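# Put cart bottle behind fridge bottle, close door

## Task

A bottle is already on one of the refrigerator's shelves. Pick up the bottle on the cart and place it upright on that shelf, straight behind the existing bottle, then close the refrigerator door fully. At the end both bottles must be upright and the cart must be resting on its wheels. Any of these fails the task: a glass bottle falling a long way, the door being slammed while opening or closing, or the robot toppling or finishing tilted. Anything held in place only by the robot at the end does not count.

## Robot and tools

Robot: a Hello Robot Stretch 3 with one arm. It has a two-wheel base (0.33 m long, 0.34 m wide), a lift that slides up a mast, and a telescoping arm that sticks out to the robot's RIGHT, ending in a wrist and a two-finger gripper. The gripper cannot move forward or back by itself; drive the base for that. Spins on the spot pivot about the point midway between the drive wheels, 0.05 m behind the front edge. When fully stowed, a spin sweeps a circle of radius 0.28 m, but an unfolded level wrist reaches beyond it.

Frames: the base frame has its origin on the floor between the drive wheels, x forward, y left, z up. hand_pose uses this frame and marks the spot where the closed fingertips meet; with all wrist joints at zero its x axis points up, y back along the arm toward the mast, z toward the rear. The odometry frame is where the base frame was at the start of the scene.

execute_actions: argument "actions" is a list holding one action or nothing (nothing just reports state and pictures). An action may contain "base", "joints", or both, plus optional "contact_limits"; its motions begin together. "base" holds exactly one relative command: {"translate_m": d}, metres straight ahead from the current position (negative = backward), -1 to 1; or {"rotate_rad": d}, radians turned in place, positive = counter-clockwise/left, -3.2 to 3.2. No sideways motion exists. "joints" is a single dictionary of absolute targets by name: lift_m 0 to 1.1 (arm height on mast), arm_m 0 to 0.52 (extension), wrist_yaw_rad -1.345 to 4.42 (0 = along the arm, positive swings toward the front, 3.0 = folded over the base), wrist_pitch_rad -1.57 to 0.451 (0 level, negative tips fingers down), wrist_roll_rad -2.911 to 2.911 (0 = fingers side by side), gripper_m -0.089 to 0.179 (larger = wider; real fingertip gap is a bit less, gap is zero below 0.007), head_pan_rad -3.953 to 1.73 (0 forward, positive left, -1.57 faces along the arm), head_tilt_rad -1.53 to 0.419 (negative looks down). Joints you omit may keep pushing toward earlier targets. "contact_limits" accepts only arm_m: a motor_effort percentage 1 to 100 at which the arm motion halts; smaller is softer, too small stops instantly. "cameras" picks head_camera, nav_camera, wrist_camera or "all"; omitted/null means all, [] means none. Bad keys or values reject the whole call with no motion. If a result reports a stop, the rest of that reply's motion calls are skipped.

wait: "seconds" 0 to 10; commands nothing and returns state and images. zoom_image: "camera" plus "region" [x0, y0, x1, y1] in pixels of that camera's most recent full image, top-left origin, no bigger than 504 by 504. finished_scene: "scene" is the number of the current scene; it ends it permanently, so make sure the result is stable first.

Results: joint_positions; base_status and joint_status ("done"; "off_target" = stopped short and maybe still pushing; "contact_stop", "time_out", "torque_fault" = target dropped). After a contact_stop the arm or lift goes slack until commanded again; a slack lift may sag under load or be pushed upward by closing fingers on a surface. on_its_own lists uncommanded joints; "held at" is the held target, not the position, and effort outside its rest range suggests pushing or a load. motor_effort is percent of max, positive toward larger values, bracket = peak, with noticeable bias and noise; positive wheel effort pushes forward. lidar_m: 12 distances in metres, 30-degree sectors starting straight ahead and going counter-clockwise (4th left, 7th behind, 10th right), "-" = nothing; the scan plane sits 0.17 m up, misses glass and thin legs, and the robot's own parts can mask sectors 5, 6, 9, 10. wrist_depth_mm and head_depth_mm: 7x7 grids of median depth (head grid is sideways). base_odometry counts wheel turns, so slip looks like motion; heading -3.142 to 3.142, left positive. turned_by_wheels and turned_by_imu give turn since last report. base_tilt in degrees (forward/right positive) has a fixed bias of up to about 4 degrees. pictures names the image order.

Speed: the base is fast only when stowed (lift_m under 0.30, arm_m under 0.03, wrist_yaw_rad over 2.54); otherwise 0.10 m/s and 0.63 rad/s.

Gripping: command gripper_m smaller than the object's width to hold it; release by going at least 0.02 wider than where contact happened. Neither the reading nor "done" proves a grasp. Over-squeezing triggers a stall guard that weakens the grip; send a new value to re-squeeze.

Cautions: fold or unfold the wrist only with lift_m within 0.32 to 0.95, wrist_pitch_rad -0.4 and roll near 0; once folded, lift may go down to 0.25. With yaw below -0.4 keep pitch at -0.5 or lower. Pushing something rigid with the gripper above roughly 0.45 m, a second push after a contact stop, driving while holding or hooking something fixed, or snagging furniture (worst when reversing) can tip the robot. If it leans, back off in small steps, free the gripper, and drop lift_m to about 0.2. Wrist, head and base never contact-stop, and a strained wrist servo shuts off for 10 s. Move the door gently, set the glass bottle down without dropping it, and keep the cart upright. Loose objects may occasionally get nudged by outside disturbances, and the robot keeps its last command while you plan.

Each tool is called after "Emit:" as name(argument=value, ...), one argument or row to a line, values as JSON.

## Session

Emit:
execute_actions(
  actions=[],
)

Scene clock: 0.00 s.
base_odometry: x=+0.000 y=+0.000 heading=+0.000 (m, m, rad; odometry frame)
turned_by_wheels: +0.000 (rad since the last result)
turned_by_imu: +0.000 (rad since the last result)
base_tilt: forward=+1.2 right=+1.8 (deg)
lidar_m: 1.56 1.29 1.32 1.81 1.91 2.47 1.64 1.03 1.48 1.39 1.28 1.29
head_depth_mm: 1375 1365 1355 1359 1347 1348 1351 / 1499 1500 1491 1484 1487 1464 1468 / 1650 1645 1655 1638 1631 1634 1633 / 1769 1836 1829 1816 1811 1824 1805 / 1797 2089 2071 2060 2058 2069 2047 / 1792 2325 2419 2364 2386 2395 2305 / 1792 2599 2844 2796 2765 2746 2369
base_status: not commanded
joint_positions: lift_m=+0.489 arm_m=+0.001 wrist_yaw_rad=+2.968 wrist_pitch_rad=-0.435 wrist_roll_rad=+0.003 gripper_m=+0.037 head_pan_rad=+0.002 head_tilt_rad=-0.008
joint_status: not commanded
motor_effort: left_wheel=+0 right_wheel=+0 lift_m=+24 arm_m=+0 wrist_yaw_rad=+1 wrist_pitch_rad=+8 wrist_roll_rad=+0 gripper_m=+0 head_pan_rad=+0 head_tilt_rad=+1 (%)
hand_pose: x=+0.0172 y=+0.0728 z=+0.4980 quat_wxyz=(+0.212, +0.702, +0.092, +0.674) (m; base frame)
wrist_depth_mm: - - - - - - 974 / - - - - - - - / - - - - - - - / - - - - - - - / 956 938 982 927 944 892 886 / 800 790 - 769 772 742 738 / 673 662 660 661 630 640 635
pictures: head_camera (sideways: a quarter turn clockwise sets it upright), nav_camera (sideways: a quarter turn counterclockwise sets it upright), wrist_camera
Images, in order (width x height): head_camera 896x504, nav_camera 672x504, wrist_camera 644x364.

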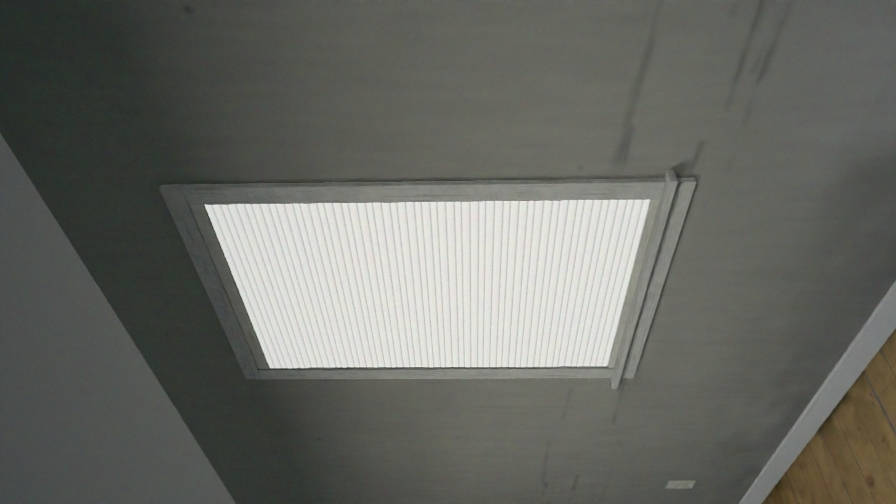

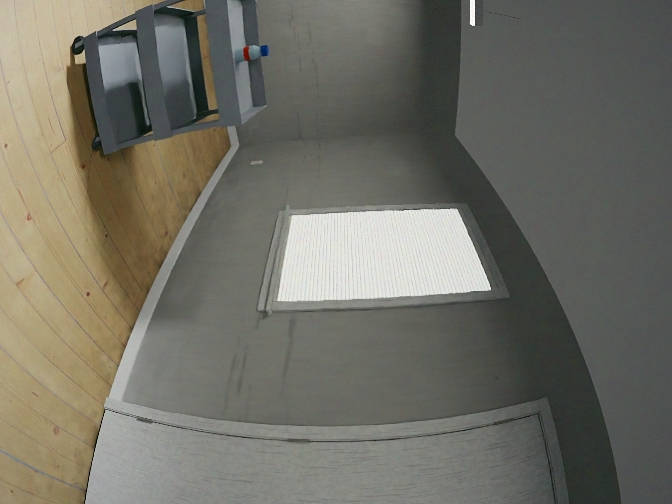

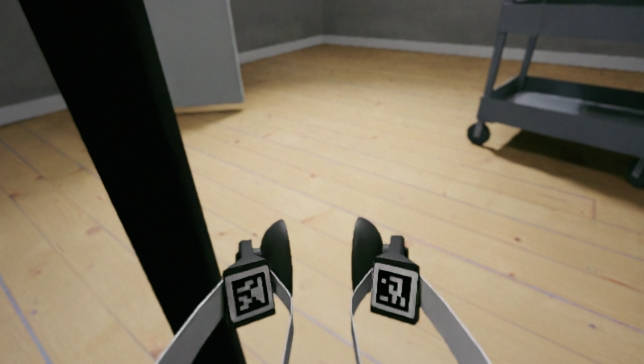

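Emit:
execute_actions(
  actions=[
    {"base":{"rotate_rad":2.2},"joints":{"head_pan_rad":-0.1,"head_tilt_rad":-0.55,"lift_m":0.28}},
  ],
  cameras=["head_camera","nav_camera"],
)

Emit:
execute_actions(
  actions=[
    {"joints":{"head_pan_rad":-1.4,"head_tilt_rad":-0.65}},
  ],
  cameras=["head_camera","nav_camera"],
)

Scene clock: 10.70 s.
base_odometry: x=+0.000 y=+0.000 heading=+2.200 (m, m, rad; odometry frame)
turned_by_wheels: +2.200 (rad since the last result)
turned_by_imu: +2.185 (rad since the last result)
base_tilt: forward=+1.3 right=+1.7 (deg)
lidar_m: 2.07 2.34 1.58 1.03 1.49 1.39 1.28 1.30 1.68 1.29 1.36 1.81
head_depth_mm: 1510 1649 1764 1908 2007 1594 1315 / 1616 1733 1874 2042 2026 1603 1309 / 1896 1983 2092 2241 2010 1584 1300 / 2159 2365 2587 2715 2002 1583 1304 / 2096 2313 2528 2678 2003 1578 1300 / 2082 2278 2436 2626 1983 1572 1305 / 2027 2220 2401 2541 1981 1572 1301
base_status: done
joint_positions: lift_m=+0.280 arm_m=+0.001 wrist_yaw_rad=+2.968 wrist_pitch_rad=-0.436 wrist_roll_rad=+0.003 gripper_m=+0.037 head_pan_rad=-0.093 head_tilt_rad=-0.544
joint_status: all done
motor_effort: left_wheel=-2(9) right_wheel=+3(14) lift_m=+20(18) arm_m=+0(0) wrist_yaw_rad=+0(0) wrist_pitch_rad=+8(8) wrist_roll_rad=+0(0) gripper_m=+0(0) head_pan_rad=-4(17) head_tilt_rad=-3(31) (%)
hand_pose: x=+0.0172 y=+0.0727 z=+0.2889 quat_wxyz=(+0.213, +0.702, +0.092, +0.674) (m; base frame)
wrist_depth_mm: - - - - - - - / - - - - - - - / - - - - - - 981 / 818 - 788 777 765 745 738 / 635 636 639 618 618 600 590 / 529 521 - 522 518 500 490 / 449 - - - 422 431 422
pictures: head_camera (sideways: a quarter turn clockwise sets it upright), nav_camera (sideways: a quarter turn counterclockwise sets it upright)
Images, in order (width x height): head_camera 896x504, nav_camera 672x504.

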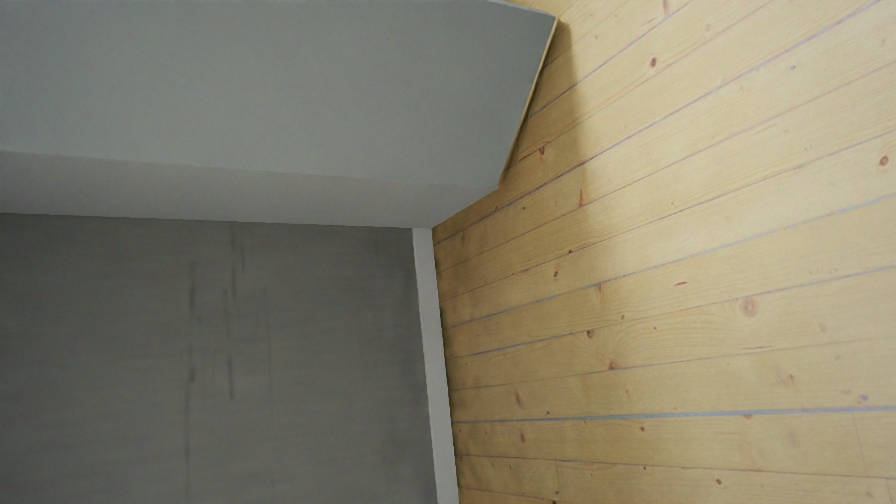

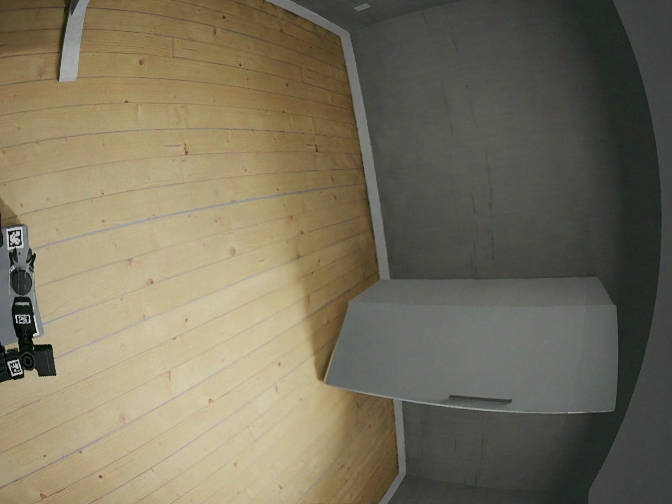

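Scene clock: 11.87 s.
base_odometry: x=+0.000 y=+0.000 heading=+2.200 (m, m, rad; odometry frame)
turned_by_wheels: +0.000 (rad since the last result)
turned_by_imu: +0.000 (rad since the last result)
base_tilt: forward=+1.3 right=+1.9 (deg)
lidar_m: 2.07 2.34 1.58 1.03 1.49 1.38 1.28 1.30 1.68 1.29 1.36 1.81
head_depth_mm: 2792 3087 2928 2340 1821 1466 1237 / 2833 2999 1534 1625 1735 1468 1244 / 2834 3047 1767 1818 1737 1470 1240 / 2883 2983 1743 1827 1706 1462 1242 / 2885 3046 1720 1880 1737 1460 1242 / 2850 3145 3208 2290 1799 1454 1239 / 2850 3217 3260 2283 1786 1446 1226
base_status: not commanded
joint_positions: lift_m=+0.280 arm_m=+0.001 wrist_yaw_rad=+2.968 wrist_pitch_rad=-0.436 wrist_roll_rad=+0.003 gripper_m=+0.037 head_pan_rad=-1.393 head_tilt_rad=-0.642
joint_status: all done
motor_effort: left_wheel=-2(2) right_wheel=+3(3) lift_m=+19(19) arm_m=+0(0) wrist_yaw_rad=+0(0) wrist_pitch_rad=+8(8) wrist_roll_rad=+1(1) gripper_m=+0(0) head_pan_rad=-5(59) head_tilt_rad=-3(15) (%)
hand_pose: x=+0.0172 y=+0.0727 z=+0.2889 quat_wxyz=(+0.213, +0.702, +0.092, +0.674) (m; base frame)
wrist_depth_mm: - - - - - - - / - - - - - - - / - - - - - - 979 / 817 - 787 769 756 745 739 / 650 632 644 607 618 600 589 / 525 527 - 523 524 499 496 / 447 - - - 422 427 421
pictures: head_camera (sideways: a quarter turn clockwise sets it upright), nav_camera (sideways: a quarter turn counterclockwise sets it upright)
Images, in order (width x height): head_camera 896x504, nav_camera 672x504.

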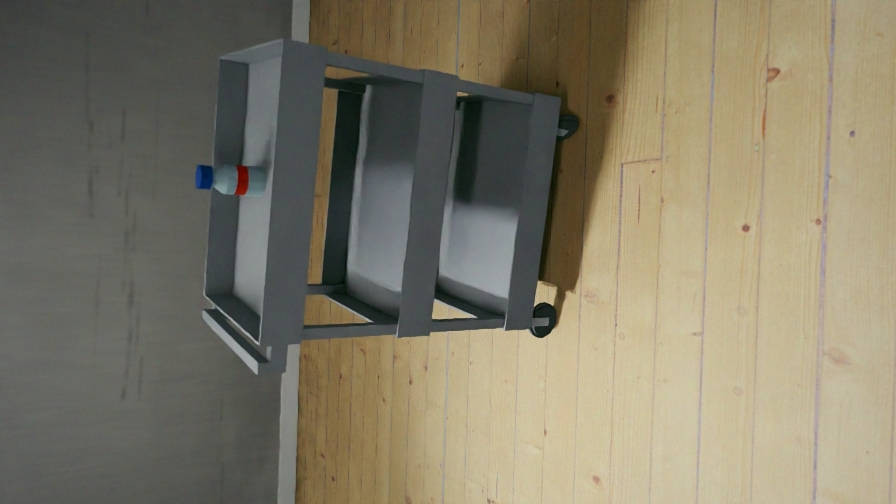

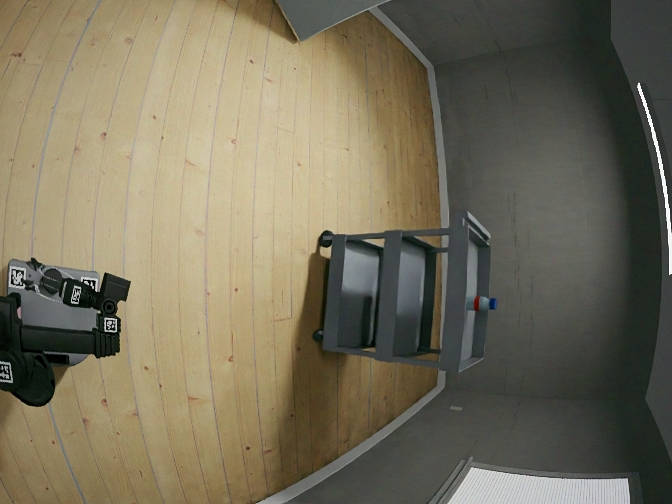

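Emit:
execute_actions(
  actions=[
    {"base":{"rotate_rad":1.54}},
  ],
  cameras=[],
)

Emit:
execute_actions(
  actions=[
    {"base":{"translate_m":-0.64}},
  ],
  cameras=[],
)

Emit:
execute_actions(
  actions=[
    {"base":{"rotate_rad":-1.37},"joints":{"lift_m":0.95,"wrist_pitch_rad":-0.4,"head_pan_rad":-1.6,"head_tilt_rad":-0.75}},
  ],
  cameras=[],
)

Emit:
execute_actions(
  actions=[
    {"joints":{"wrist_yaw_rad":0,"gripper_m":0.15,"arm_m":0.1}},
  ],
)

Scene clock: 47.50 s.
base_odometry: x=+0.000 y=+0.000 heading=-2.543 (m, m, rad; odometry frame)
turned_by_wheels: +1.540 (rad since the last result)
turned_by_imu: +1.526 (rad since the last result)
base_tilt: forward=+1.2 right=+1.8 (deg)
lidar_m: 1.04 1.48 1.39 1.28 1.29 1.63 1.29 1.34 1.81 1.95 2.48 1.60
head_depth_mm: 2072 2156 2108 2162 1813 1479 1240 / 2097 2364 2594 2294 1801 1468 1241 / 2115 2363 2622 2301 1783 1472 1236 / 2103 2328 2613 2284 1791 1462 1237 / 2119 2353 2627 2328 1771 1464 1231 / 2108 2345 2624 2296 1784 1461 1231 / 2090 2330 2640 2299 1787 1452 1223
base_status: done
joint_positions: lift_m=+0.280 arm_m=+0.001 wrist_yaw_rad=+2.968 wrist_pitch_rad=-0.436 wrist_roll_rad=+0.003 gripper_m=+0.037 head_pan_rad=-1.393 head_tilt_rad=-0.642
joint_status: not commanded
motor_effort: left_wheel=-2(9) right_wheel=+4(14) lift_m=+18(19) arm_m=-1(1) wrist_yaw_rad=+1(0) wrist_pitch_rad=+8(8) wrist_roll_rad=+1(1) gripper_m=+0(0) head_pan_rad=-5(5) head_tilt_rad=-3(4) (%)
hand_pose: x=+0.0172 y=+0.0727 z=+0.2889 quat_wxyz=(+0.213, +0.702, +0.092, +0.674) (m; base frame)
wrist_depth_mm: - - - - - - - / - - - - - - - / - - - - - - 985 / 802 - 777 776 768 754 736 / 636 639 645 613 620 598 595 / 529 523 - 527 525 497 496 / 450 - - - 423 429 425
pictures: none
No camera images: the call's "cameras" was empty. Leave "cameras" out to get every camera's image.

Scene clock: 51.27 s.
base_odometry: x=+0.529 y=+0.360 heading=-2.544 (m, m, rad; odometry frame)
turned_by_wheels: +0.000 (rad since the last result)
turned_by_imu: +0.001 (rad since the last result)
base_tilt: forward=+1.2 right=+1.7 (deg)
lidar_m: 1.67 1.85 1.30 1.19 1.22 0.68 0.65 0.68 2.79 1.59 2.59 2.30
head_depth_mm: 1302 1434 2631 2334 1796 1471 1241 / 1426 1541 1682 1872 1803 1470 1250 / 1551 1692 1861 2055 1798 1474 1234 / 2144 2413 2696 2213 1800 1461 1234 / 2190 2431 2743 2315 1784 1461 1234 / 2186 2448 2718 2314 1782 1454 1230 / 2191 2421 2713 2272 1773 1455 1228
base_status: done
joint_positions: lift_m=+0.280 arm_m=+0.001 wrist_yaw_rad=+2.968 wrist_pitch_rad=-0.436 wrist_roll_rad=+0.003 gripper_m=+0.037 head_pan_rad=-1.393 head_tilt_rad=-0.642
joint_status: not commanded
motor_effort: left_wheel=-2(11) right_wheel=+3(8) lift_m=+19(19) arm_m=-1(1) wrist_yaw_rad=+0(0) wrist_pitch_rad=+8(8) wrist_roll_rad=+1(0) gripper_m=-1(0) head_pan_rad=-4(4) head_tilt_rad=-3(4) (%)
hand_pose: x=+0.0172 y=+0.0727 z=+0.2889 quat_wxyz=(+0.213, +0.702, +0.092, +0.674) (m; base frame)
wrist_depth_mm: - - - - - - - / 955 - - - - - - / - - - - - - 985 / 821 - 770 783 754 752 739 / 639 632 649 619 614 607 596 / 526 525 - 529 519 499 492 / 450 - - - 420 426 421
pictures: none
No camera images: the call's "cameras" was empty. Leave "cameras" out to get every camera's image.

Scene clock: 58.20 s.
base_odometry: x=+0.529 y=+0.360 heading=+2.370 (m, m, rad; odometry frame)
turned_by_wheels: -1.370 (rad since the last result)
turned_by_imu: -1.360 (rad since the last result)
base_tilt: forward=+1.4 right=+1.5 (deg)
lidar_m: 1.71 2.71 1.68 1.68 1.58 1.21 1.19 1.28 0.66 0.65 0.73 1.59
head_depth_mm: 2320 2621 1054 761 - - 1191 / 2334 2558 1023 770 - - 1195 / 2301 2569 1015 795 - - 1164 / 2332 2549 952 1163 - - - / 2291 2492 1005 1161 1089 - 1174 / 2337 2508 997 1157 1086 - 1184 / 2324 2554 934 914 1530 1375 1175
base_status: done
joint_positions: lift_m=+0.950 arm_m=+0.001 wrist_yaw_rad=+2.968 wrist_pitch_rad=-0.418 wrist_roll_rad=+0.003 gripper_m=+0.037 head_pan_rad=-1.593 head_tilt_rad=-0.741
joint_status: all done
motor_effort: left_wheel=+2(8) right_wheel=-4(9) lift_m=+26(28) arm_m=-1(1) wrist_yaw_rad=+1(0) wrist_pitch_rad=+11(13) wrist_roll_rad=+0(1) gripper_m=+0(0) head_pan_rad=-5(26) head_tilt_rad=-3(16) (%)
hand_pose: x=+0.0176 y=+0.0749 z=+0.9623 quat_wxyz=(+0.207, +0.702, +0.086, +0.676) (m; base frame)
wrist_depth_mm: - - - - - - - / - - - - - - - / - - - - - - - / - - - - - - - / - - - - - - - / - - - - - - - / - - - - - - -
pictures: none
No camera images: the call's "cameras" was empty. Leave "cameras" out to get every camera's image.

Scene clock: 60.70 s.
base_odometry: x=+0.529 y=+0.360 heading=+2.370 (m, m, rad; odometry frame)
turned_by_wheels: +0.000 (rad since the last result)
turned_by_imu: +0.000 (rad since the last result)
base_tilt: forward=+1.2 right=+1.8 (deg)
lidar_m: 1.70 2.71 1.68 1.68 1.57 1.21 1.19 1.27 0.66 0.65 0.73 1.59
head_depth_mm: 2300 2644 2780 - 1575 1381 1187 / 2298 2558 1104 - - 1295 1180 / 2295 2551 1114 - - 1281 1193 / 2308 2540 972 - - 1291 1178 / 2323 2474 1028 1156 1101 1292 1171 / 2307 2516 1002 1149 1120 1299 1172 / 2342 2565 934 914 1531 1362 1178
base_status: not commanded
joint_positions: lift_m=+0.950 arm_m=+0.100 wrist_yaw_rad=+0.003 wrist_pitch_rad=-0.418 wrist_roll_rad=+0.003 gripper_m=+0.150 head_pan_rad=-1.593 head_tilt_rad=-0.741
joint_status: all done
motor_effort: left_wheel=+2(2) right_wheel=-4(3) lift_m=+27(27) arm_m=+4(6) wrist_yaw_rad=-3(4) wrist_pitch_rad=+11(11) wrist_roll_rad=+1(0) gripper_m=+0(82) head_pan_rad=-4(5) head_tilt_rad=-3(4) (%)
hand_pose: x=-0.0209 y=-0.4690 z=+0.9623 quat_wxyz=(+0.691, +0.148, -0.692, -0.146) (m; base frame)
wrist_depth_mm: - - - - - - - / - - - - - - - / - - 720 715 745 723 - / - 473 562 562 549 518 - / - 460 433 405 382 356 411 / - - 760 764 734 - - / - - 664 660 651 609 -
pictures: head_camera (sideways: a quarter turn clockwise sets it upright), nav_camera (sideways: a quarter turn counterclockwise sets it upright), wrist_camera
Images, in order (width x height): head_camera 896x504, nav_camera 672x504, wrist_camera 644x364.

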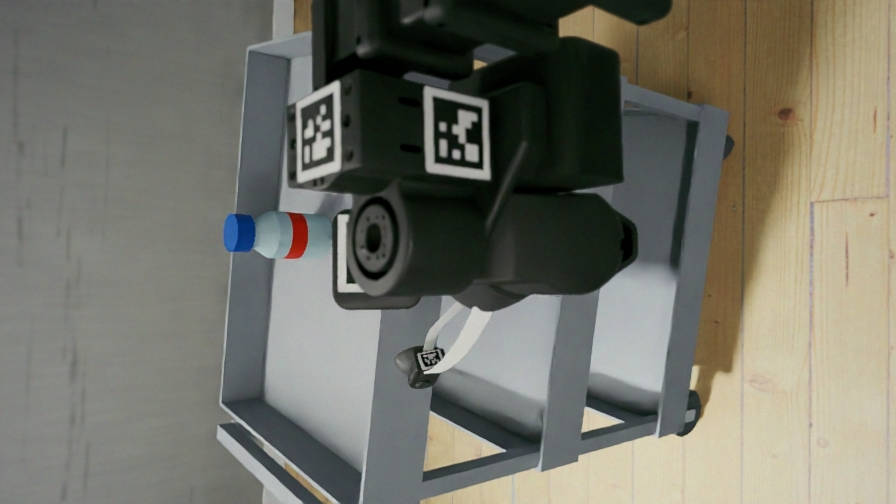

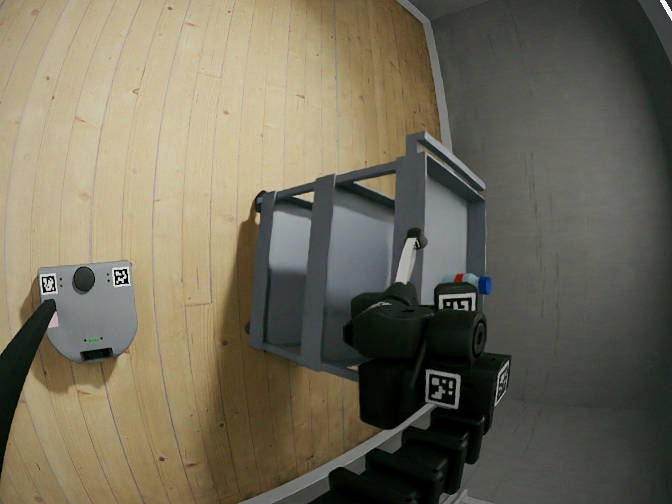

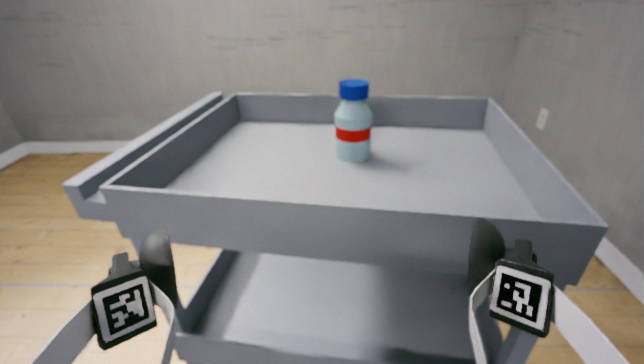

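Emit:
execute_actions(
  actions=[
    {"base":{"rotate_rad":0.7},"joints":{"lift_m":0.97}},
  ],
  cameras=[],
)

Emit:
execute_actions(
  actions=[
    {"base":{"translate_m":-0.17}},
  ],
  cameras=[],
)

Emit:
execute_actions(
  actions=[
    {"base":{"rotate_rad":-0.7}},
  ],
  cameras=[],
)

Emit:
execute_actions(
  actions=[
    {"base":{"translate_m":0.07},"joints":{"arm_m":0.32,"lift_m":0.94}},
  ],
  cameras=["wrist_camera"],
)

Scene clock: 114.53 s.
base_odometry: x=+0.529 y=+0.360 heading=+3.070 (m, m, rad; odometry frame)
turned_by_wheels: +0.700 (rad since the last result)
turned_by_imu: +0.697 (rad since the last result)
base_tilt: forward=+1.1 right=+1.9 (deg)
lidar_m: 2.47 1.67 1.85 1.40 1.19 1.21 1.38 0.65 0.66 3.00 1.58 2.56
head_depth_mm: 2425 2668 - - 1015 1225 1167 / 2614 2843 - - 1328 1289 1185 / 2820 3118 - - 1563 1362 1182 / 2994 3362 3003 - 1539 1381 1189 / 3102 3366 2722 1944 1635 1373 1173 / 2858 3140 2621 1986 1632 1354 1181 / 2617 2824 2627 2000 1616 1359 1173
base_status: done
joint_positions: lift_m=+0.970 arm_m=+0.100 wrist_yaw_rad=+0.002 wrist_pitch_rad=-0.418 wrist_roll_rad=+0.003 gripper_m=+0.150 head_pan_rad=-1.593 head_tilt_rad=-0.741
joint_status: all done
motor_effort: left_wheel=-2(6) right_wheel=+3(9) lift_m=+26(26) arm_m=+4(5) wrist_yaw_rad=-1(2) wrist_pitch_rad=+10(10) wrist_roll_rad=+0(0) gripper_m=+0(0) head_pan_rad=-5(4) head_tilt_rad=-4(3) (%)
hand_pose: x=-0.0211 y=-0.4691 z=+0.9824 quat_wxyz=(+0.691, +0.147, -0.692, -0.147) (m; base frame)
wrist_depth_mm: 945 - - - - - - / - - - - - - - / - - - - - - 677 / - - - - - 527 572 / - - - - - 440 389 / - - - - - - 381 / - - - - - 647 651
pictures: none
No camera images: the call's "cameras" was empty. Leave "cameras" out to get every camera's image.

Scene clock: 117.23 s.
base_odometry: x=+0.698 y=+0.348 heading=+3.070 (m, m, rad; odometry frame)
turned_by_wheels: +0.000 (rad since the last result)
turned_by_imu: +0.001 (rad since the last result)
base_tilt: forward=+1.3 right=+1.9 (deg)
lidar_m: 2.61 1.82 1.90 1.25 1.09 1.08 1.24 0.52 0.52 0.65 1.68 1.98
head_depth_mm: 2305 2526 - - 987 895 1073 / 2446 2741 - - 981 1167 1138 / 2672 2929 - - 996 1264 1183 / 2889 3243 2990 - 1504 1343 1187 / 3114 3414 2786 1955 1624 1377 1173 / 3019 3305 2588 1951 1620 1376 1176 / 2727 2948 2588 1997 1607 1351 1176
base_status: done
joint_positions: lift_m=+0.970 arm_m=+0.100 wrist_yaw_rad=+0.002 wrist_pitch_rad=-0.418 wrist_roll_rad=+0.003 gripper_m=+0.150 head_pan_rad=-1.593 head_tilt_rad=-0.741
joint_status: not commanded
motor_effort: left_wheel=-2(7) right_wheel=+4(5) lift_m=+26(26) arm_m=+4(4) wrist_yaw_rad=-1(1) wrist_pitch_rad=+10(10) wrist_roll_rad=+1(1) gripper_m=+0(1) head_pan_rad=-4(5) head_tilt_rad=-3(3) (%)
hand_pose: x=-0.0211 y=-0.4691 z=+0.9824 quat_wxyz=(+0.691, +0.147, -0.692, -0.147) (m; base frame)
wrist_depth_mm: - - - - - - - / - - - - - - - / - - - - - 686 - / - - - - 525 581 567 / - - - - 423 475 451 / - - - - 696 - 376 / - - - - 657 633 270
pictures: none
No camera images: the call's "cameras" was empty. Leave "cameras" out to get every camera's image.

Scene clock: 119.30 s.
base_odometry: x=+0.698 y=+0.348 heading=+2.370 (m, m, rad; odometry frame)
turned_by_wheels: -0.700 (rad since the last result)
turned_by_imu: -0.696 (rad since the last result)
base_tilt: forward=+1.4 right=+1.9 (deg)
lidar_m: 1.71 2.84 1.81 2.22 1.42 1.09 1.08 1.15 0.52 0.52 0.58 1.68
head_depth_mm: 2228 2516 - - 1615 1383 1191 / 2210 2494 - - 1552 1386 1189 / 2196 2475 - - 983 993 1155 / 2205 2500 1014 - 983 1153 1159 / 2203 2467 871 698 1025 1152 1181 / 2204 2498 998 702 1024 1179 1173 / 2219 2483 999 789 1020 1201 1168
base_status: done
joint_positions: lift_m=+0.970 arm_m=+0.100 wrist_yaw_rad=+0.002 wrist_pitch_rad=-0.418 wrist_roll_rad=+0.003 gripper_m=+0.150 head_pan_rad=-1.593 head_tilt_rad=-0.741
joint_status: not commanded
motor_effort: left_wheel=+2(7) right_wheel=-4(9) lift_m=+27(27) arm_m=+4(4) wrist_yaw_rad=-1(2) wrist_pitch_rad=+10(11) wrist_roll_rad=+0(0) gripper_m=+0(0) head_pan_rad=-5(4) head_tilt_rad=-4(5) (%)
hand_pose: x=-0.0212 y=-0.4691 z=+0.9824 quat_wxyz=(+0.691, +0.147, -0.692, -0.147) (m; base frame)
wrist_depth_mm: - - - - - - - / - - - - - - - / - 730 719 688 663 - - / 518 581 601 569 591 - - / 460 485 480 467 468 - - / 342 - 394 391 387 - - / 444 618 320 295 276 262 -
pictures: none
No camera images: the call's "cameras" was empty. Leave "cameras" out to get every camera's image.

Scene clock: 122.17 s.
base_odometry: x=+0.648 y=+0.397 heading=+2.370 (m, m, rad; odometry frame)
turned_by_wheels: +0.000 (rad since the last result)
turned_by_imu: +0.000 (rad since the last result)
base_tilt: forward=+1.2 right=+1.7 (deg)
lidar_m: 1.65 2.76 1.79 2.22 1.52 1.16 1.15 1.22 0.54 0.53 0.60 1.61
head_depth_mm: 2216 2492 - - 1527 1377 1190 / 2218 2422 - 753 976 1192 1187 / 2216 2419 928 775 1011 1158 1166 / 2211 2386 - 775 1030 1153 1181 / 2249 2474 981 713 1028 1188 1186 / 2206 2505 1001 792 1024 1199 1176 / 2218 2469 953 728 999 1213 1173
base_status: done
joint_positions: lift_m=+0.940 arm_m=+0.320 wrist_yaw_rad=+0.001 wrist_pitch_rad=-0.418 wrist_roll_rad=+0.003 gripper_m=+0.150 head_pan_rad=-1.593 head_tilt_rad=-0.741
joint_status: all done
motor_effort: left_wheel=+2(7) right_wheel=-4(6) lift_m=+19(22) arm_m=+5(4) wrist_yaw_rad=-1(1) wrist_pitch_rad=+11(11) wrist_roll_rad=+0(0) gripper_m=+0(0) head_pan_rad=-4(4) head_tilt_rad=-4(4) (%)
hand_pose: x=-0.0212 y=-0.6890 z=+0.9528 quat_wxyz=(+0.691, +0.147, -0.692, -0.147) (m; base frame)
wrist_depth_mm: - - - - - - - / - - - - - - - / - - - - - - - / - 485 519 296 477 448 - / 367 436 434 304 418 430 369 / 352 - 354 328 347 - 324 / 312 297 301 298 297 290 287
pictures: wrist_camera
Images, in order (width x height): wrist_camera 644x364.

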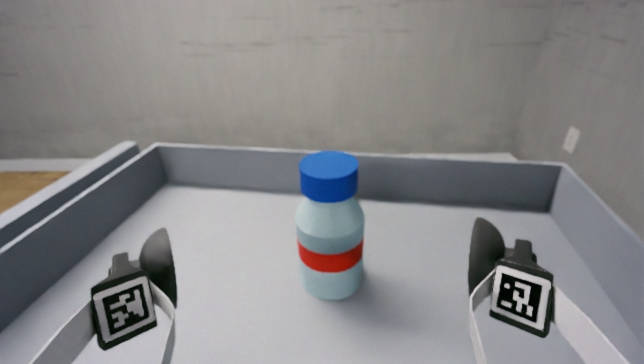

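Emit:
execute_actions(
  actions=[
    {"base":{"translate_m":-0.01},"joints":{"arm_m":0.43,"lift_m":0.89}},
  ],
  cameras=[],
)

Emit:
execute_actions(
  actions=[
    {"joints":{"arm_m":0.46,"lift_m":0.85}},
  ],
  cameras=["wrist_camera"],
)

Emit:
execute_actions(
  actions=[
    {"joints":{"gripper_m":0.02}},
  ],
  cameras=[],
)

Emit:
execute_actions(
  actions=[
    {"joints":{"lift_m":1.0}},
  ],
  cameras=["wrist_camera"],
)

Scene clock: 131.57 s.
base_odometry: x=+0.655 y=+0.390 heading=+2.370 (m, m, rad; odometry frame)
turned_by_wheels: +0.000 (rad since the last result)
turned_by_imu: +0.001 (rad since the last result)
base_tilt: forward=+1.4 right=+1.6 (deg)
lidar_m: 1.66 2.78 1.80 2.22 1.51 1.15 1.14 1.21 0.54 0.53 0.60 1.62
head_depth_mm: 2222 2505 2681 - - - 1191 / 2235 2481 998 - 995 1290 1188 / 2200 2396 934 775 1012 1139 1158 / 2224 2419 926 772 1033 1158 1175 / 2198 2506 962 711 1026 1179 1179 / 2204 2481 999 791 1020 1203 1180 / 2222 2430 955 732 1011 1201 1179
base_status: done
joint_positions: lift_m=+0.890 arm_m=+0.430 wrist_yaw_rad=+0.001 wrist_pitch_rad=-0.418 wrist_roll_rad=+0.003 gripper_m=+0.150 head_pan_rad=-1.593 head_tilt_rad=-0.741
joint_status: all done
motor_effort: left_wheel=+2(4) right_wheel=-3(10) lift_m=+20(20) arm_m=+5(6) wrist_yaw_rad=-1(1) wrist_pitch_rad=+10(10) wrist_roll_rad=+0(0) gripper_m=+0(0) head_pan_rad=-5(5) head_tilt_rad=-4(4) (%)
hand_pose: x=-0.0212 y=-0.7990 z=+0.9028 quat_wxyz=(+0.691, +0.147, -0.692, -0.147) (m; base frame)
wrist_depth_mm: - - - - - - - / - - - - - - - / - - - - - - - / 365 413 392 166 353 338 320 / 340 360 356 161 343 345 327 / 296 - 288 174 283 - 279 / 254 243 246 193 243 236 237
pictures: none
No camera images: the call's "cameras" was empty. Leave "cameras" out to get every camera's image.

Scene clock: 132.77 s.
base_odometry: x=+0.655 y=+0.390 heading=+2.370 (m, m, rad; odometry frame)
turned_by_wheels: +0.000 (rad since the last result)
turned_by_imu: +0.000 (rad since the last result)
base_tilt: forward=+1.3 right=+1.9 (deg)
lidar_m: 1.66 2.78 1.79 2.22 1.50 1.15 1.15 1.21 0.53 0.53 0.60 1.61
head_depth_mm: 2191 2526 2656 1950 - - - / 2238 2512 999 - 1011 1109 1189 / 2225 2454 930 775 1007 1134 1157 / 2198 2447 - 771 1036 1160 1175 / 2210 2514 960 712 1028 1178 1184 / 2212 2491 1002 793 1026 1200 1179 / 2218 2427 957 730 1014 1200 1181
base_status: not commanded
joint_positions: lift_m=+0.850 arm_m=+0.460 wrist_yaw_rad=+0.001 wrist_pitch_rad=-0.418 wrist_roll_rad=+0.003 gripper_m=+0.150 head_pan_rad=-1.593 head_tilt_rad=-0.741
joint_status: all done
motor_effort: left_wheel=+2(2) right_wheel=-3(4) lift_m=+19(21) arm_m=+5(7) wrist_yaw_rad=-1(1) wrist_pitch_rad=+10(10) wrist_roll_rad=+0(1) gripper_m=+1(0) head_pan_rad=-4(4) head_tilt_rad=-3(3) (%)
hand_pose: x=-0.0212 y=-0.8290 z=+0.8628 quat_wxyz=(+0.691, +0.147, -0.692, -0.147) (m; base frame)
wrist_depth_mm: - - - - - - - / - - - - - - - / 375 358 338 121 - - - / 342 366 346 108 316 301 286 / 299 296 280 126 271 291 277 / 245 - 233 126 226 - 230 / 214 200 203 140 198 195 196
pictures: wrist_camera
Images, in order (width x height): wrist_camera 644x364.

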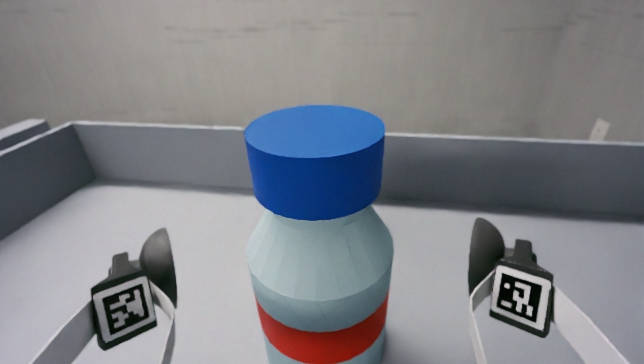

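Scene clock: 134.57 s.
base_odometry: x=+0.655 y=+0.390 heading=+2.370 (m, m, rad; odometry frame)
turned_by_wheels: +0.000 (rad since the last result)
turned_by_imu: +0.000 (rad since the last result)
base_tilt: forward=+1.3 right=+1.8 (deg)
lidar_m: 1.66 2.77 1.80 2.22 1.51 1.15 1.14 1.21 0.53 0.53 0.60 1.62
head_depth_mm: 2192 2457 2643 1910 - - - / 2195 2469 995 - 1009 1112 1195 / 2211 2473 934 773 1006 1137 1165 / 2213 2455 - 771 1029 1157 1185 / 2198 2491 961 713 1026 1185 1181 / 2226 2500 999 792 1023 1193 1178 / 2204 2461 952 731 1018 1208 1176
base_status: not commanded
joint_positions: lift_m=+0.850 arm_m=+0.460 wrist_yaw_rad=+0.001 wrist_pitch_rad=-0.426 wrist_roll_rad=+0.003 gripper_m=+0.021 head_pan_rad=-1.593 head_tilt_rad=-0.741
joint_status: all done
motor_effort: left_wheel=+2(3) right_wheel=-4(5) lift_m=+20(20) arm_m=+4(5) wrist_yaw_rad=-1(1) wrist_pitch_rad=+15(15) wrist_roll_rad=+1(0) gripper_m=-21(96) head_pan_rad=-4(4) head_tilt_rad=-3(3) (%)
hand_pose: x=-0.0212 y=-0.8281 z=+0.8611 quat_wxyz=(+0.691, +0.150, -0.692, -0.149) (m; base frame)
wrist_depth_mm: - - - - - - - / - - - - - - - / 355 356 337 115 303 - - / 337 364 345 104 316 301 287 / 292 292 287 121 279 275 271 / 241 239 133 122 133 230 226 / 205 203 196 135 191 194 194
pictures: none
No camera images: the call's "cameras" was empty. Leave "cameras" out to get every camera's image.

Scene clock: 136.77 s.
base_odometry: x=+0.655 y=+0.390 heading=+2.370 (m, m, rad; odometry frame)
turned_by_wheels: +0.000 (rad since the last result)
turned_by_imu: +0.000 (rad since the last result)
base_tilt: forward=+1.2 right=+1.8 (deg)
lidar_m: 1.66 2.78 1.79 2.22 1.51 1.15 1.14 1.21 0.53 0.53 0.60 1.62
head_depth_mm: 2200 - 2437 800 1595 1383 1196 / 2142 - 984 778 959 1290 1189 / 2102 2545 1009 776 1004 1140 1162 / - 2499 971 771 1028 1161 1178 / 2186 2485 1001 717 1026 1173 1177 / 2211 2501 998 791 1025 1203 1172 / 2217 2436 952 728 1010 1199 1170
base_status: not commanded
joint_positions: lift_m=+1.000 arm_m=+0.460 wrist_yaw_rad=+0.001 wrist_pitch_rad=-0.449 wrist_roll_rad=+0.003 gripper_m=+0.029 head_pan_rad=-1.593 head_tilt_rad=-0.741
joint_status: all done
on_its_own: gripper_m is held at +0.029, not at your +0.020, by its stall guard, which is not easing now
motor_effort: left_wheel=+2(2) right_wheel=-4(5) lift_m=+29(30) arm_m=+4(4) wrist_yaw_rad=-1(1) wrist_pitch_rad=+28(29) wrist_roll_rad=+0(0) gripper_m=-20(23) head_pan_rad=-4(4) head_tilt_rad=-4(3) (%)
hand_pose: x=-0.0212 y=-0.8251 z=+1.0054 quat_wxyz=(+0.689, +0.158, -0.690, -0.157) (m; base frame)
wrist_depth_mm: - - - - - - - / - - - - - - - / - - - 116 - - - / - - - 107 - - - / - 446 413 122 - - - / 361 415 133 122 133 374 350 / 342 353 342 134 337 344 332
pictures: wrist_camera
Images, in order (width x height): wrist_camera 644x364.

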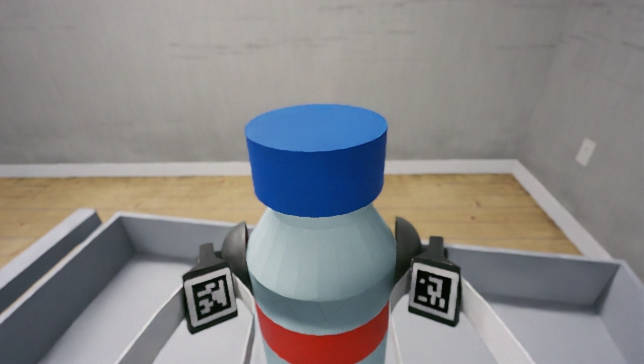

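Emit:
execute_actions(
  actions=[
    {"base":{"translate_m":0.85},"joints":{"arm_m":0,"gripper_m":0.03,"head_pan_rad":0,"head_tilt_rad":-0.8}},
  ],
  cameras=[],
)

Emit:
execute_actions(
  actions=[
    {"base":{"rotate_rad":-1.08}},
  ],
  cameras=["nav_camera","wrist_camera"],
)

Emit:
execute_actions(
  actions=[
    {"base":{"translate_m":0.6}},
  ],
  cameras=["nav_camera","wrist_camera"],
)

Scene clock: 163.20 s.
base_odometry: x=+0.046 y=+0.983 heading=+2.370 (m, m, rad; odometry frame)
turned_by_wheels: +0.000 (rad since the last result)
turned_by_imu: -0.001 (rad since the last result)
base_tilt: forward=+1.4 right=+1.6 (deg)
lidar_m: 0.99 1.87 2.22 1.75 2.29 2.02 1.97 0.84 0.80 2.60 2.39 0.84
head_depth_mm: 760 831 915 1033 1177 1344 1168 / 827 909 1022 1158 1336 1347 1164 / 902 1011 1135 1312 1498 1337 1167 / 1522 1668 1925 1734 1559 1340 1164 / 1535 1742 2039 1884 1570 1328 1160 / 1541 1722 2025 1894 1561 1331 1155 / 1536 1731 2021 1913 1551 1323 1148
base_status: done
joint_positions: lift_m=+1.000 arm_m=+0.001 wrist_yaw_rad=+0.001 wrist_pitch_rad=-0.449 wrist_roll_rad=+0.003 gripper_m=+0.031 head_pan_rad=-0.007 head_tilt_rad=-0.790
joint_status: all done
joint sent to its limit — the command would take arm_m past its lower limit, so that joint was sent only as far as its limit.
motor_effort: left_wheel=+2(5) right_wheel=-3(6) lift_m=+29(29) arm_m=-5(6) wrist_yaw_rad=-1(1) wrist_pitch_rad=+28(28) wrist_roll_rad=+0(1) gripper_m=-19(19) head_pan_rad=+4(62) head_tilt_rad=-4(10) (%)
hand_pose: x=-0.0213 y=-0.3667 z=+1.0054 quat_wxyz=(+0.689, +0.158, -0.690, -0.158) (m; base frame)
wrist_depth_mm: - - - - - - - / - - - - - - - / - - - 116 - - 721 / - - - 106 - - 514 / - - - 123 - - 852 / - - 134 122 133 - 761 / - - - 134 - - 647
pictures: none
No camera images: the call's "cameras" was empty. Leave "cameras" out to get every camera's image.

Scene clock: 165.87 s.
base_odometry: x=+0.046 y=+0.983 heading=+1.290 (m, m, rad; odometry frame)
turned_by_wheels: -1.080 (rad since the last result)
turned_by_imu: -1.073 (rad since the last result)
base_tilt: forward=+1.1 right=+1.7 (deg)
lidar_m: 2.45 0.84 0.97 1.86 2.23 1.76 2.26 2.03 1.98 0.86 0.80 2.60
head_depth_mm: 2246 2481 2467 1913 1597 1352 1175 / 2360 2609 2465 1926 1590 1339 1163 / 2473 2739 2467 1911 1565 1349 1167 / 2607 2845 2422 1888 1569 1327 1161 / 2721 2940 2421 1910 1567 1337 1163 / 2407 2675 2396 1923 1557 1334 1158 / 2128 2288 2344 1871 1548 1323 1152
base_status: done
joint_positions: lift_m=+1.000 arm_m=+0.001 wrist_yaw_rad=+0.001 wrist_pitch_rad=-0.449 wrist_roll_rad=+0.003 gripper_m=+0.031 head_pan_rad=-0.007 head_tilt_rad=-0.790
joint_status: not commanded
motor_effort: left_wheel=+1(6) right_wheel=-3(8) lift_m=+29(29) arm_m=-4(5) wrist_yaw_rad=+0(1) wrist_pitch_rad=+28(28) wrist_roll_rad=+1(1) gripper_m=-19(19) head_pan_rad=+5(5) head_tilt_rad=-4(4) (%)
hand_pose: x=-0.0213 y=-0.3667 z=+1.0054 quat_wxyz=(+0.689, +0.158, -0.690, -0.158) (m; base frame)
wrist_depth_mm: - - - - - - - / - - - - - - - / 848 856 707 116 - - - / - 593 - 107 - - - / - 993 982 122 - - - / - - 133 123 133 - - / - - - 134 - - -
pictures: nav_camera (sideways: a quarter turn counterclockwise sets it upright), wrist_camera
Images, in order (width x height): nav_camera 672x504, wrist_camera 644x364.

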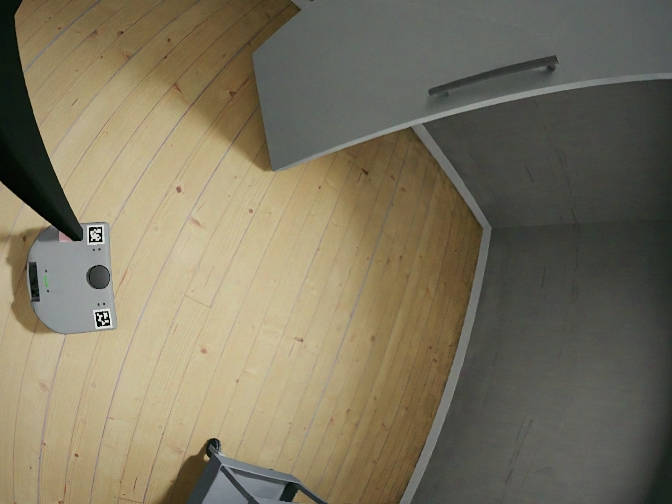

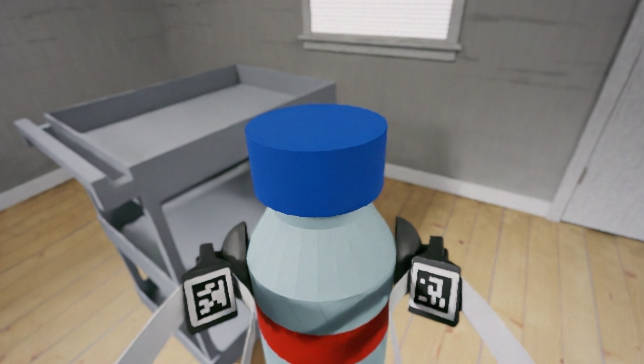

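Scene clock: 173.10 s.
base_odometry: x=+0.212 y=+1.559 heading=+1.290 (m, m, rad; odometry frame)
turned_by_wheels: +0.000 (rad since the last result)
turned_by_imu: +0.000 (rad since the last result)
base_tilt: forward=+1.3 right=+1.7 (deg)
lidar_m: 2.02 1.50 0.42 0.49 2.14 2.68 2.34 2.37 0.79 0.83 2.15 2.09
head_depth_mm: 1776 1978 2223 1929 1593 1347 1168 / 1874 2077 2282 1924 1573 1338 1166 / 1974 2223 2332 1930 1579 1340 1169 / 2070 2367 2443 1895 1563 1329 1158 / 2165 2455 2371 1902 1560 1321 1152 / 1974 2168 2282 1891 1570 1324 1153 / 1757 1927 2086 1884 1544 1323 1156
base_status: done
joint_positions: lift_m=+1.000 arm_m=+0.001 wrist_yaw_rad=+0.001 wrist_pitch_rad=-0.449 wrist_roll_rad=+0.003 gripper_m=+0.031 head_pan_rad=-0.007 head_tilt_rad=-0.790
joint_status: not commanded
motor_effort: left_wheel=+2(6) right_wheel=-4(6) lift_m=+30(29) arm_m=-5(4) wrist_yaw_rad=+0(1) wrist_pitch_rad=+28(28) wrist_roll_rad=+1(0) gripper_m=-19(19) head_pan_rad=+4(5) head_tilt_rad=-5(4) (%)
hand_pose: x=-0.0213 y=-0.3667 z=+1.0054 quat_wxyz=(+0.689, +0.158, -0.690, -0.158) (m; base frame)
wrist_depth_mm: - - - - - - - / - - - - - - - / - - - 116 808 913 - / - - - 107 638 - - / - - - 123 787 - - / - - 134 122 133 - - / - - - 134 - - -
pictures: nav_camera (sideways: a quarter turn counterclockwise sets it upright), wrist_camera
Images, in order (width x height): nav_camera 672x504, wrist_camera 644x364.

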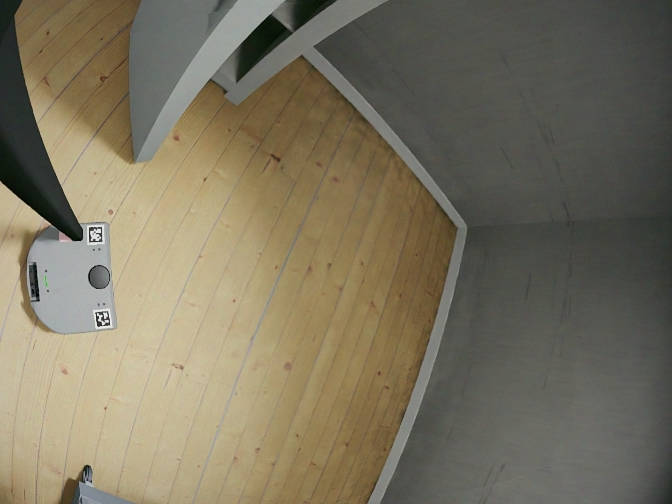

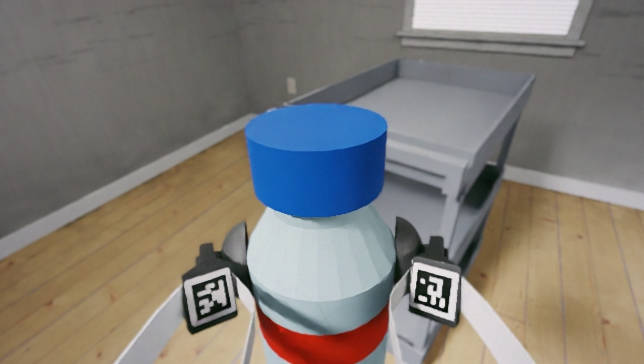

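Emit:
execute_actions(
  actions=[
    {"base":{"translate_m":0.56}},
  ],
  cameras=[],
)

Emit:
execute_actions(
  actions=[
    {"base":{"rotate_rad":2.66},"joints":{"head_pan_rad":-0.5,"head_tilt_rad":-0.8}},
  ],
)

Scene clock: 186.57 s.
base_odometry: x=+0.367 y=+2.097 heading=+1.290 (m, m, rad; odometry frame)
turned_by_wheels: +0.000 (rad since the last result)
turned_by_imu: +0.000 (rad since the last result)
base_tilt: forward=+1.3 right=+1.8 (deg)
lidar_m: 1.61 1.20 1.17 0.70 0.54 0.56 2.88 1.12 1.11 2.24 1.67 1.61
head_depth_mm: 1366 1514 1717 1875 1596 1350 1177 / 1424 1601 1814 1906 1584 1344 1174 / 1511 1696 1927 1915 1579 1333 1164 / 1590 1796 2085 1896 1582 1338 1160 / 1665 1882 2143 1893 1563 1335 1161 / 1569 1735 1925 1866 1562 1326 1149 / 1384 1512 1667 1784 1552 1323 1152
base_status: done
joint_positions: lift_m=+1.000 arm_m=+0.001 wrist_yaw_rad=+0.001 wrist_pitch_rad=-0.449 wrist_roll_rad=+0.003 gripper_m=+0.031 head_pan_rad=-0.007 head_tilt_rad=-0.790
joint_status: not commanded
motor_effort: left_wheel=+2(7) right_wheel=-4(5) lift_m=+29(29) arm_m=-5(5) wrist_yaw_rad=+0(0) wrist_pitch_rad=+28(28) wrist_roll_rad=+1(1) gripper_m=-18(19) head_pan_rad=+5(4) head_tilt_rad=-3(5) (%)
hand_pose: x=-0.0213 y=-0.3667 z=+1.0054 quat_wxyz=(+0.689, +0.158, -0.690, -0.158) (m; base frame)
wrist_depth_mm: - - - - - - - / - - - - - - - / - - - 116 - - 708 / - - - 107 - - - / - - - 123 - - 917 / - - 134 122 133 - - / - - - 134 - - -
pictures: none
No camera images: the call's "cameras" was empty. Leave "cameras" out to get every camera's image.

Scene clock: 191.73 s.
base_odometry: x=+0.367 y=+2.097 heading=-2.333 (m, m, rad; odometry frame)
turned_by_wheels: +2.660 (rad since the last result)
turned_by_imu: +2.646 (rad since the last result)
base_tilt: forward=+1.2 right=+1.8 (deg)
lidar_m: 3.14 2.89 1.11 1.11 2.16 1.65 1.61 1.56 1.19 1.08 0.70 0.54
head_depth_mm: 966 927 1309 1134 1030 1221 1164 / 907 1010 1221 1199 1425 1301 1172 / 878 1006 1184 1412 1506 1333 1167 / 654 750 883 1076 1365 1341 1157 / 513 572 645 740 890 1122 1162 / 435 487 563 699 1482 1324 1157 / 445 563 2204 1871 1559 1326 1153
base_status: done
joint_positions: lift_m=+1.000 arm_m=+0.001 wrist_yaw_rad=+0.001 wrist_pitch_rad=-0.449 wrist_roll_rad=+0.003 gripper_m=+0.031 head_pan_rad=-0.493 head_tilt_rad=-0.790
joint_status: all done
motor_effort: left_wheel=-2(6) right_wheel=+3(9) lift_m=+29(29) arm_m=-5(5) wrist_yaw_rad=-1(0) wrist_pitch_rad=+28(28) wrist_roll_rad=+1(1) gripper_m=-19(19) head_pan_rad=-4(43) head_tilt_rad=-4(4) (%)
hand_pose: x=-0.0214 y=-0.3667 z=+1.0054 quat_wxyz=(+0.689, +0.158, -0.690, -0.158) (m; base frame)
wrist_depth_mm: 404 567 835 834 822 816 800 / 396 567 894 903 903 868 876 / 407 564 846 116 982 964 955 / 450 565 856 107 - - - / 835 570 778 123 - - - / 705 575 134 123 133 - - / 893 695 929 134 - - -
pictures: head_camera (sideways: a quarter turn clockwise sets it upright), nav_camera (sideways: a quarter turn counterclockwise sets it upright), wrist_camera
Images, in order (width x height): head_camera 896x504, nav_camera 672x504, wrist_camera 644x364.

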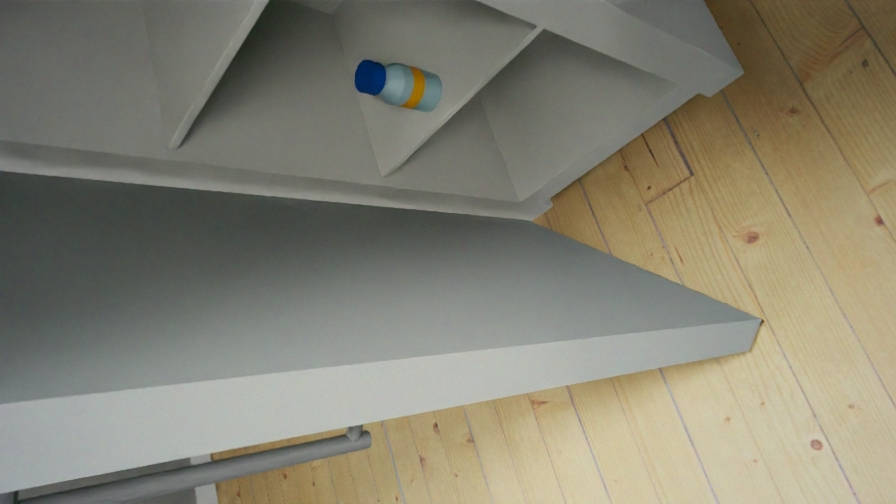

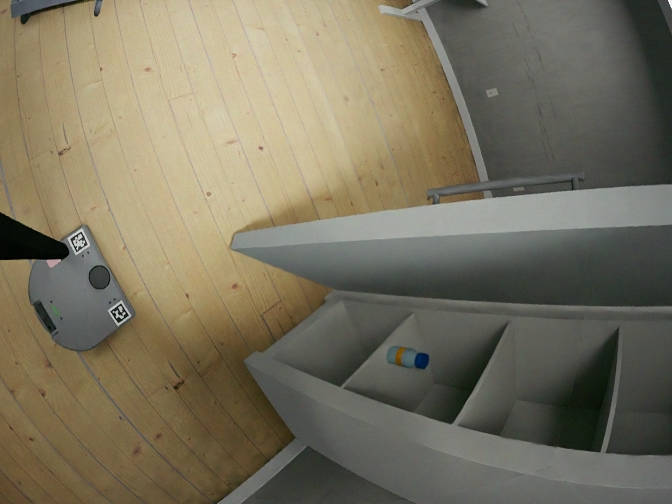

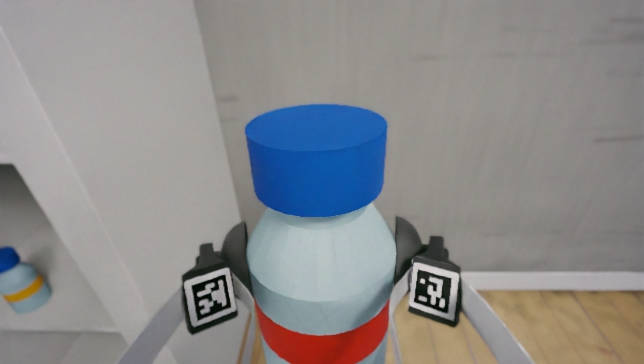

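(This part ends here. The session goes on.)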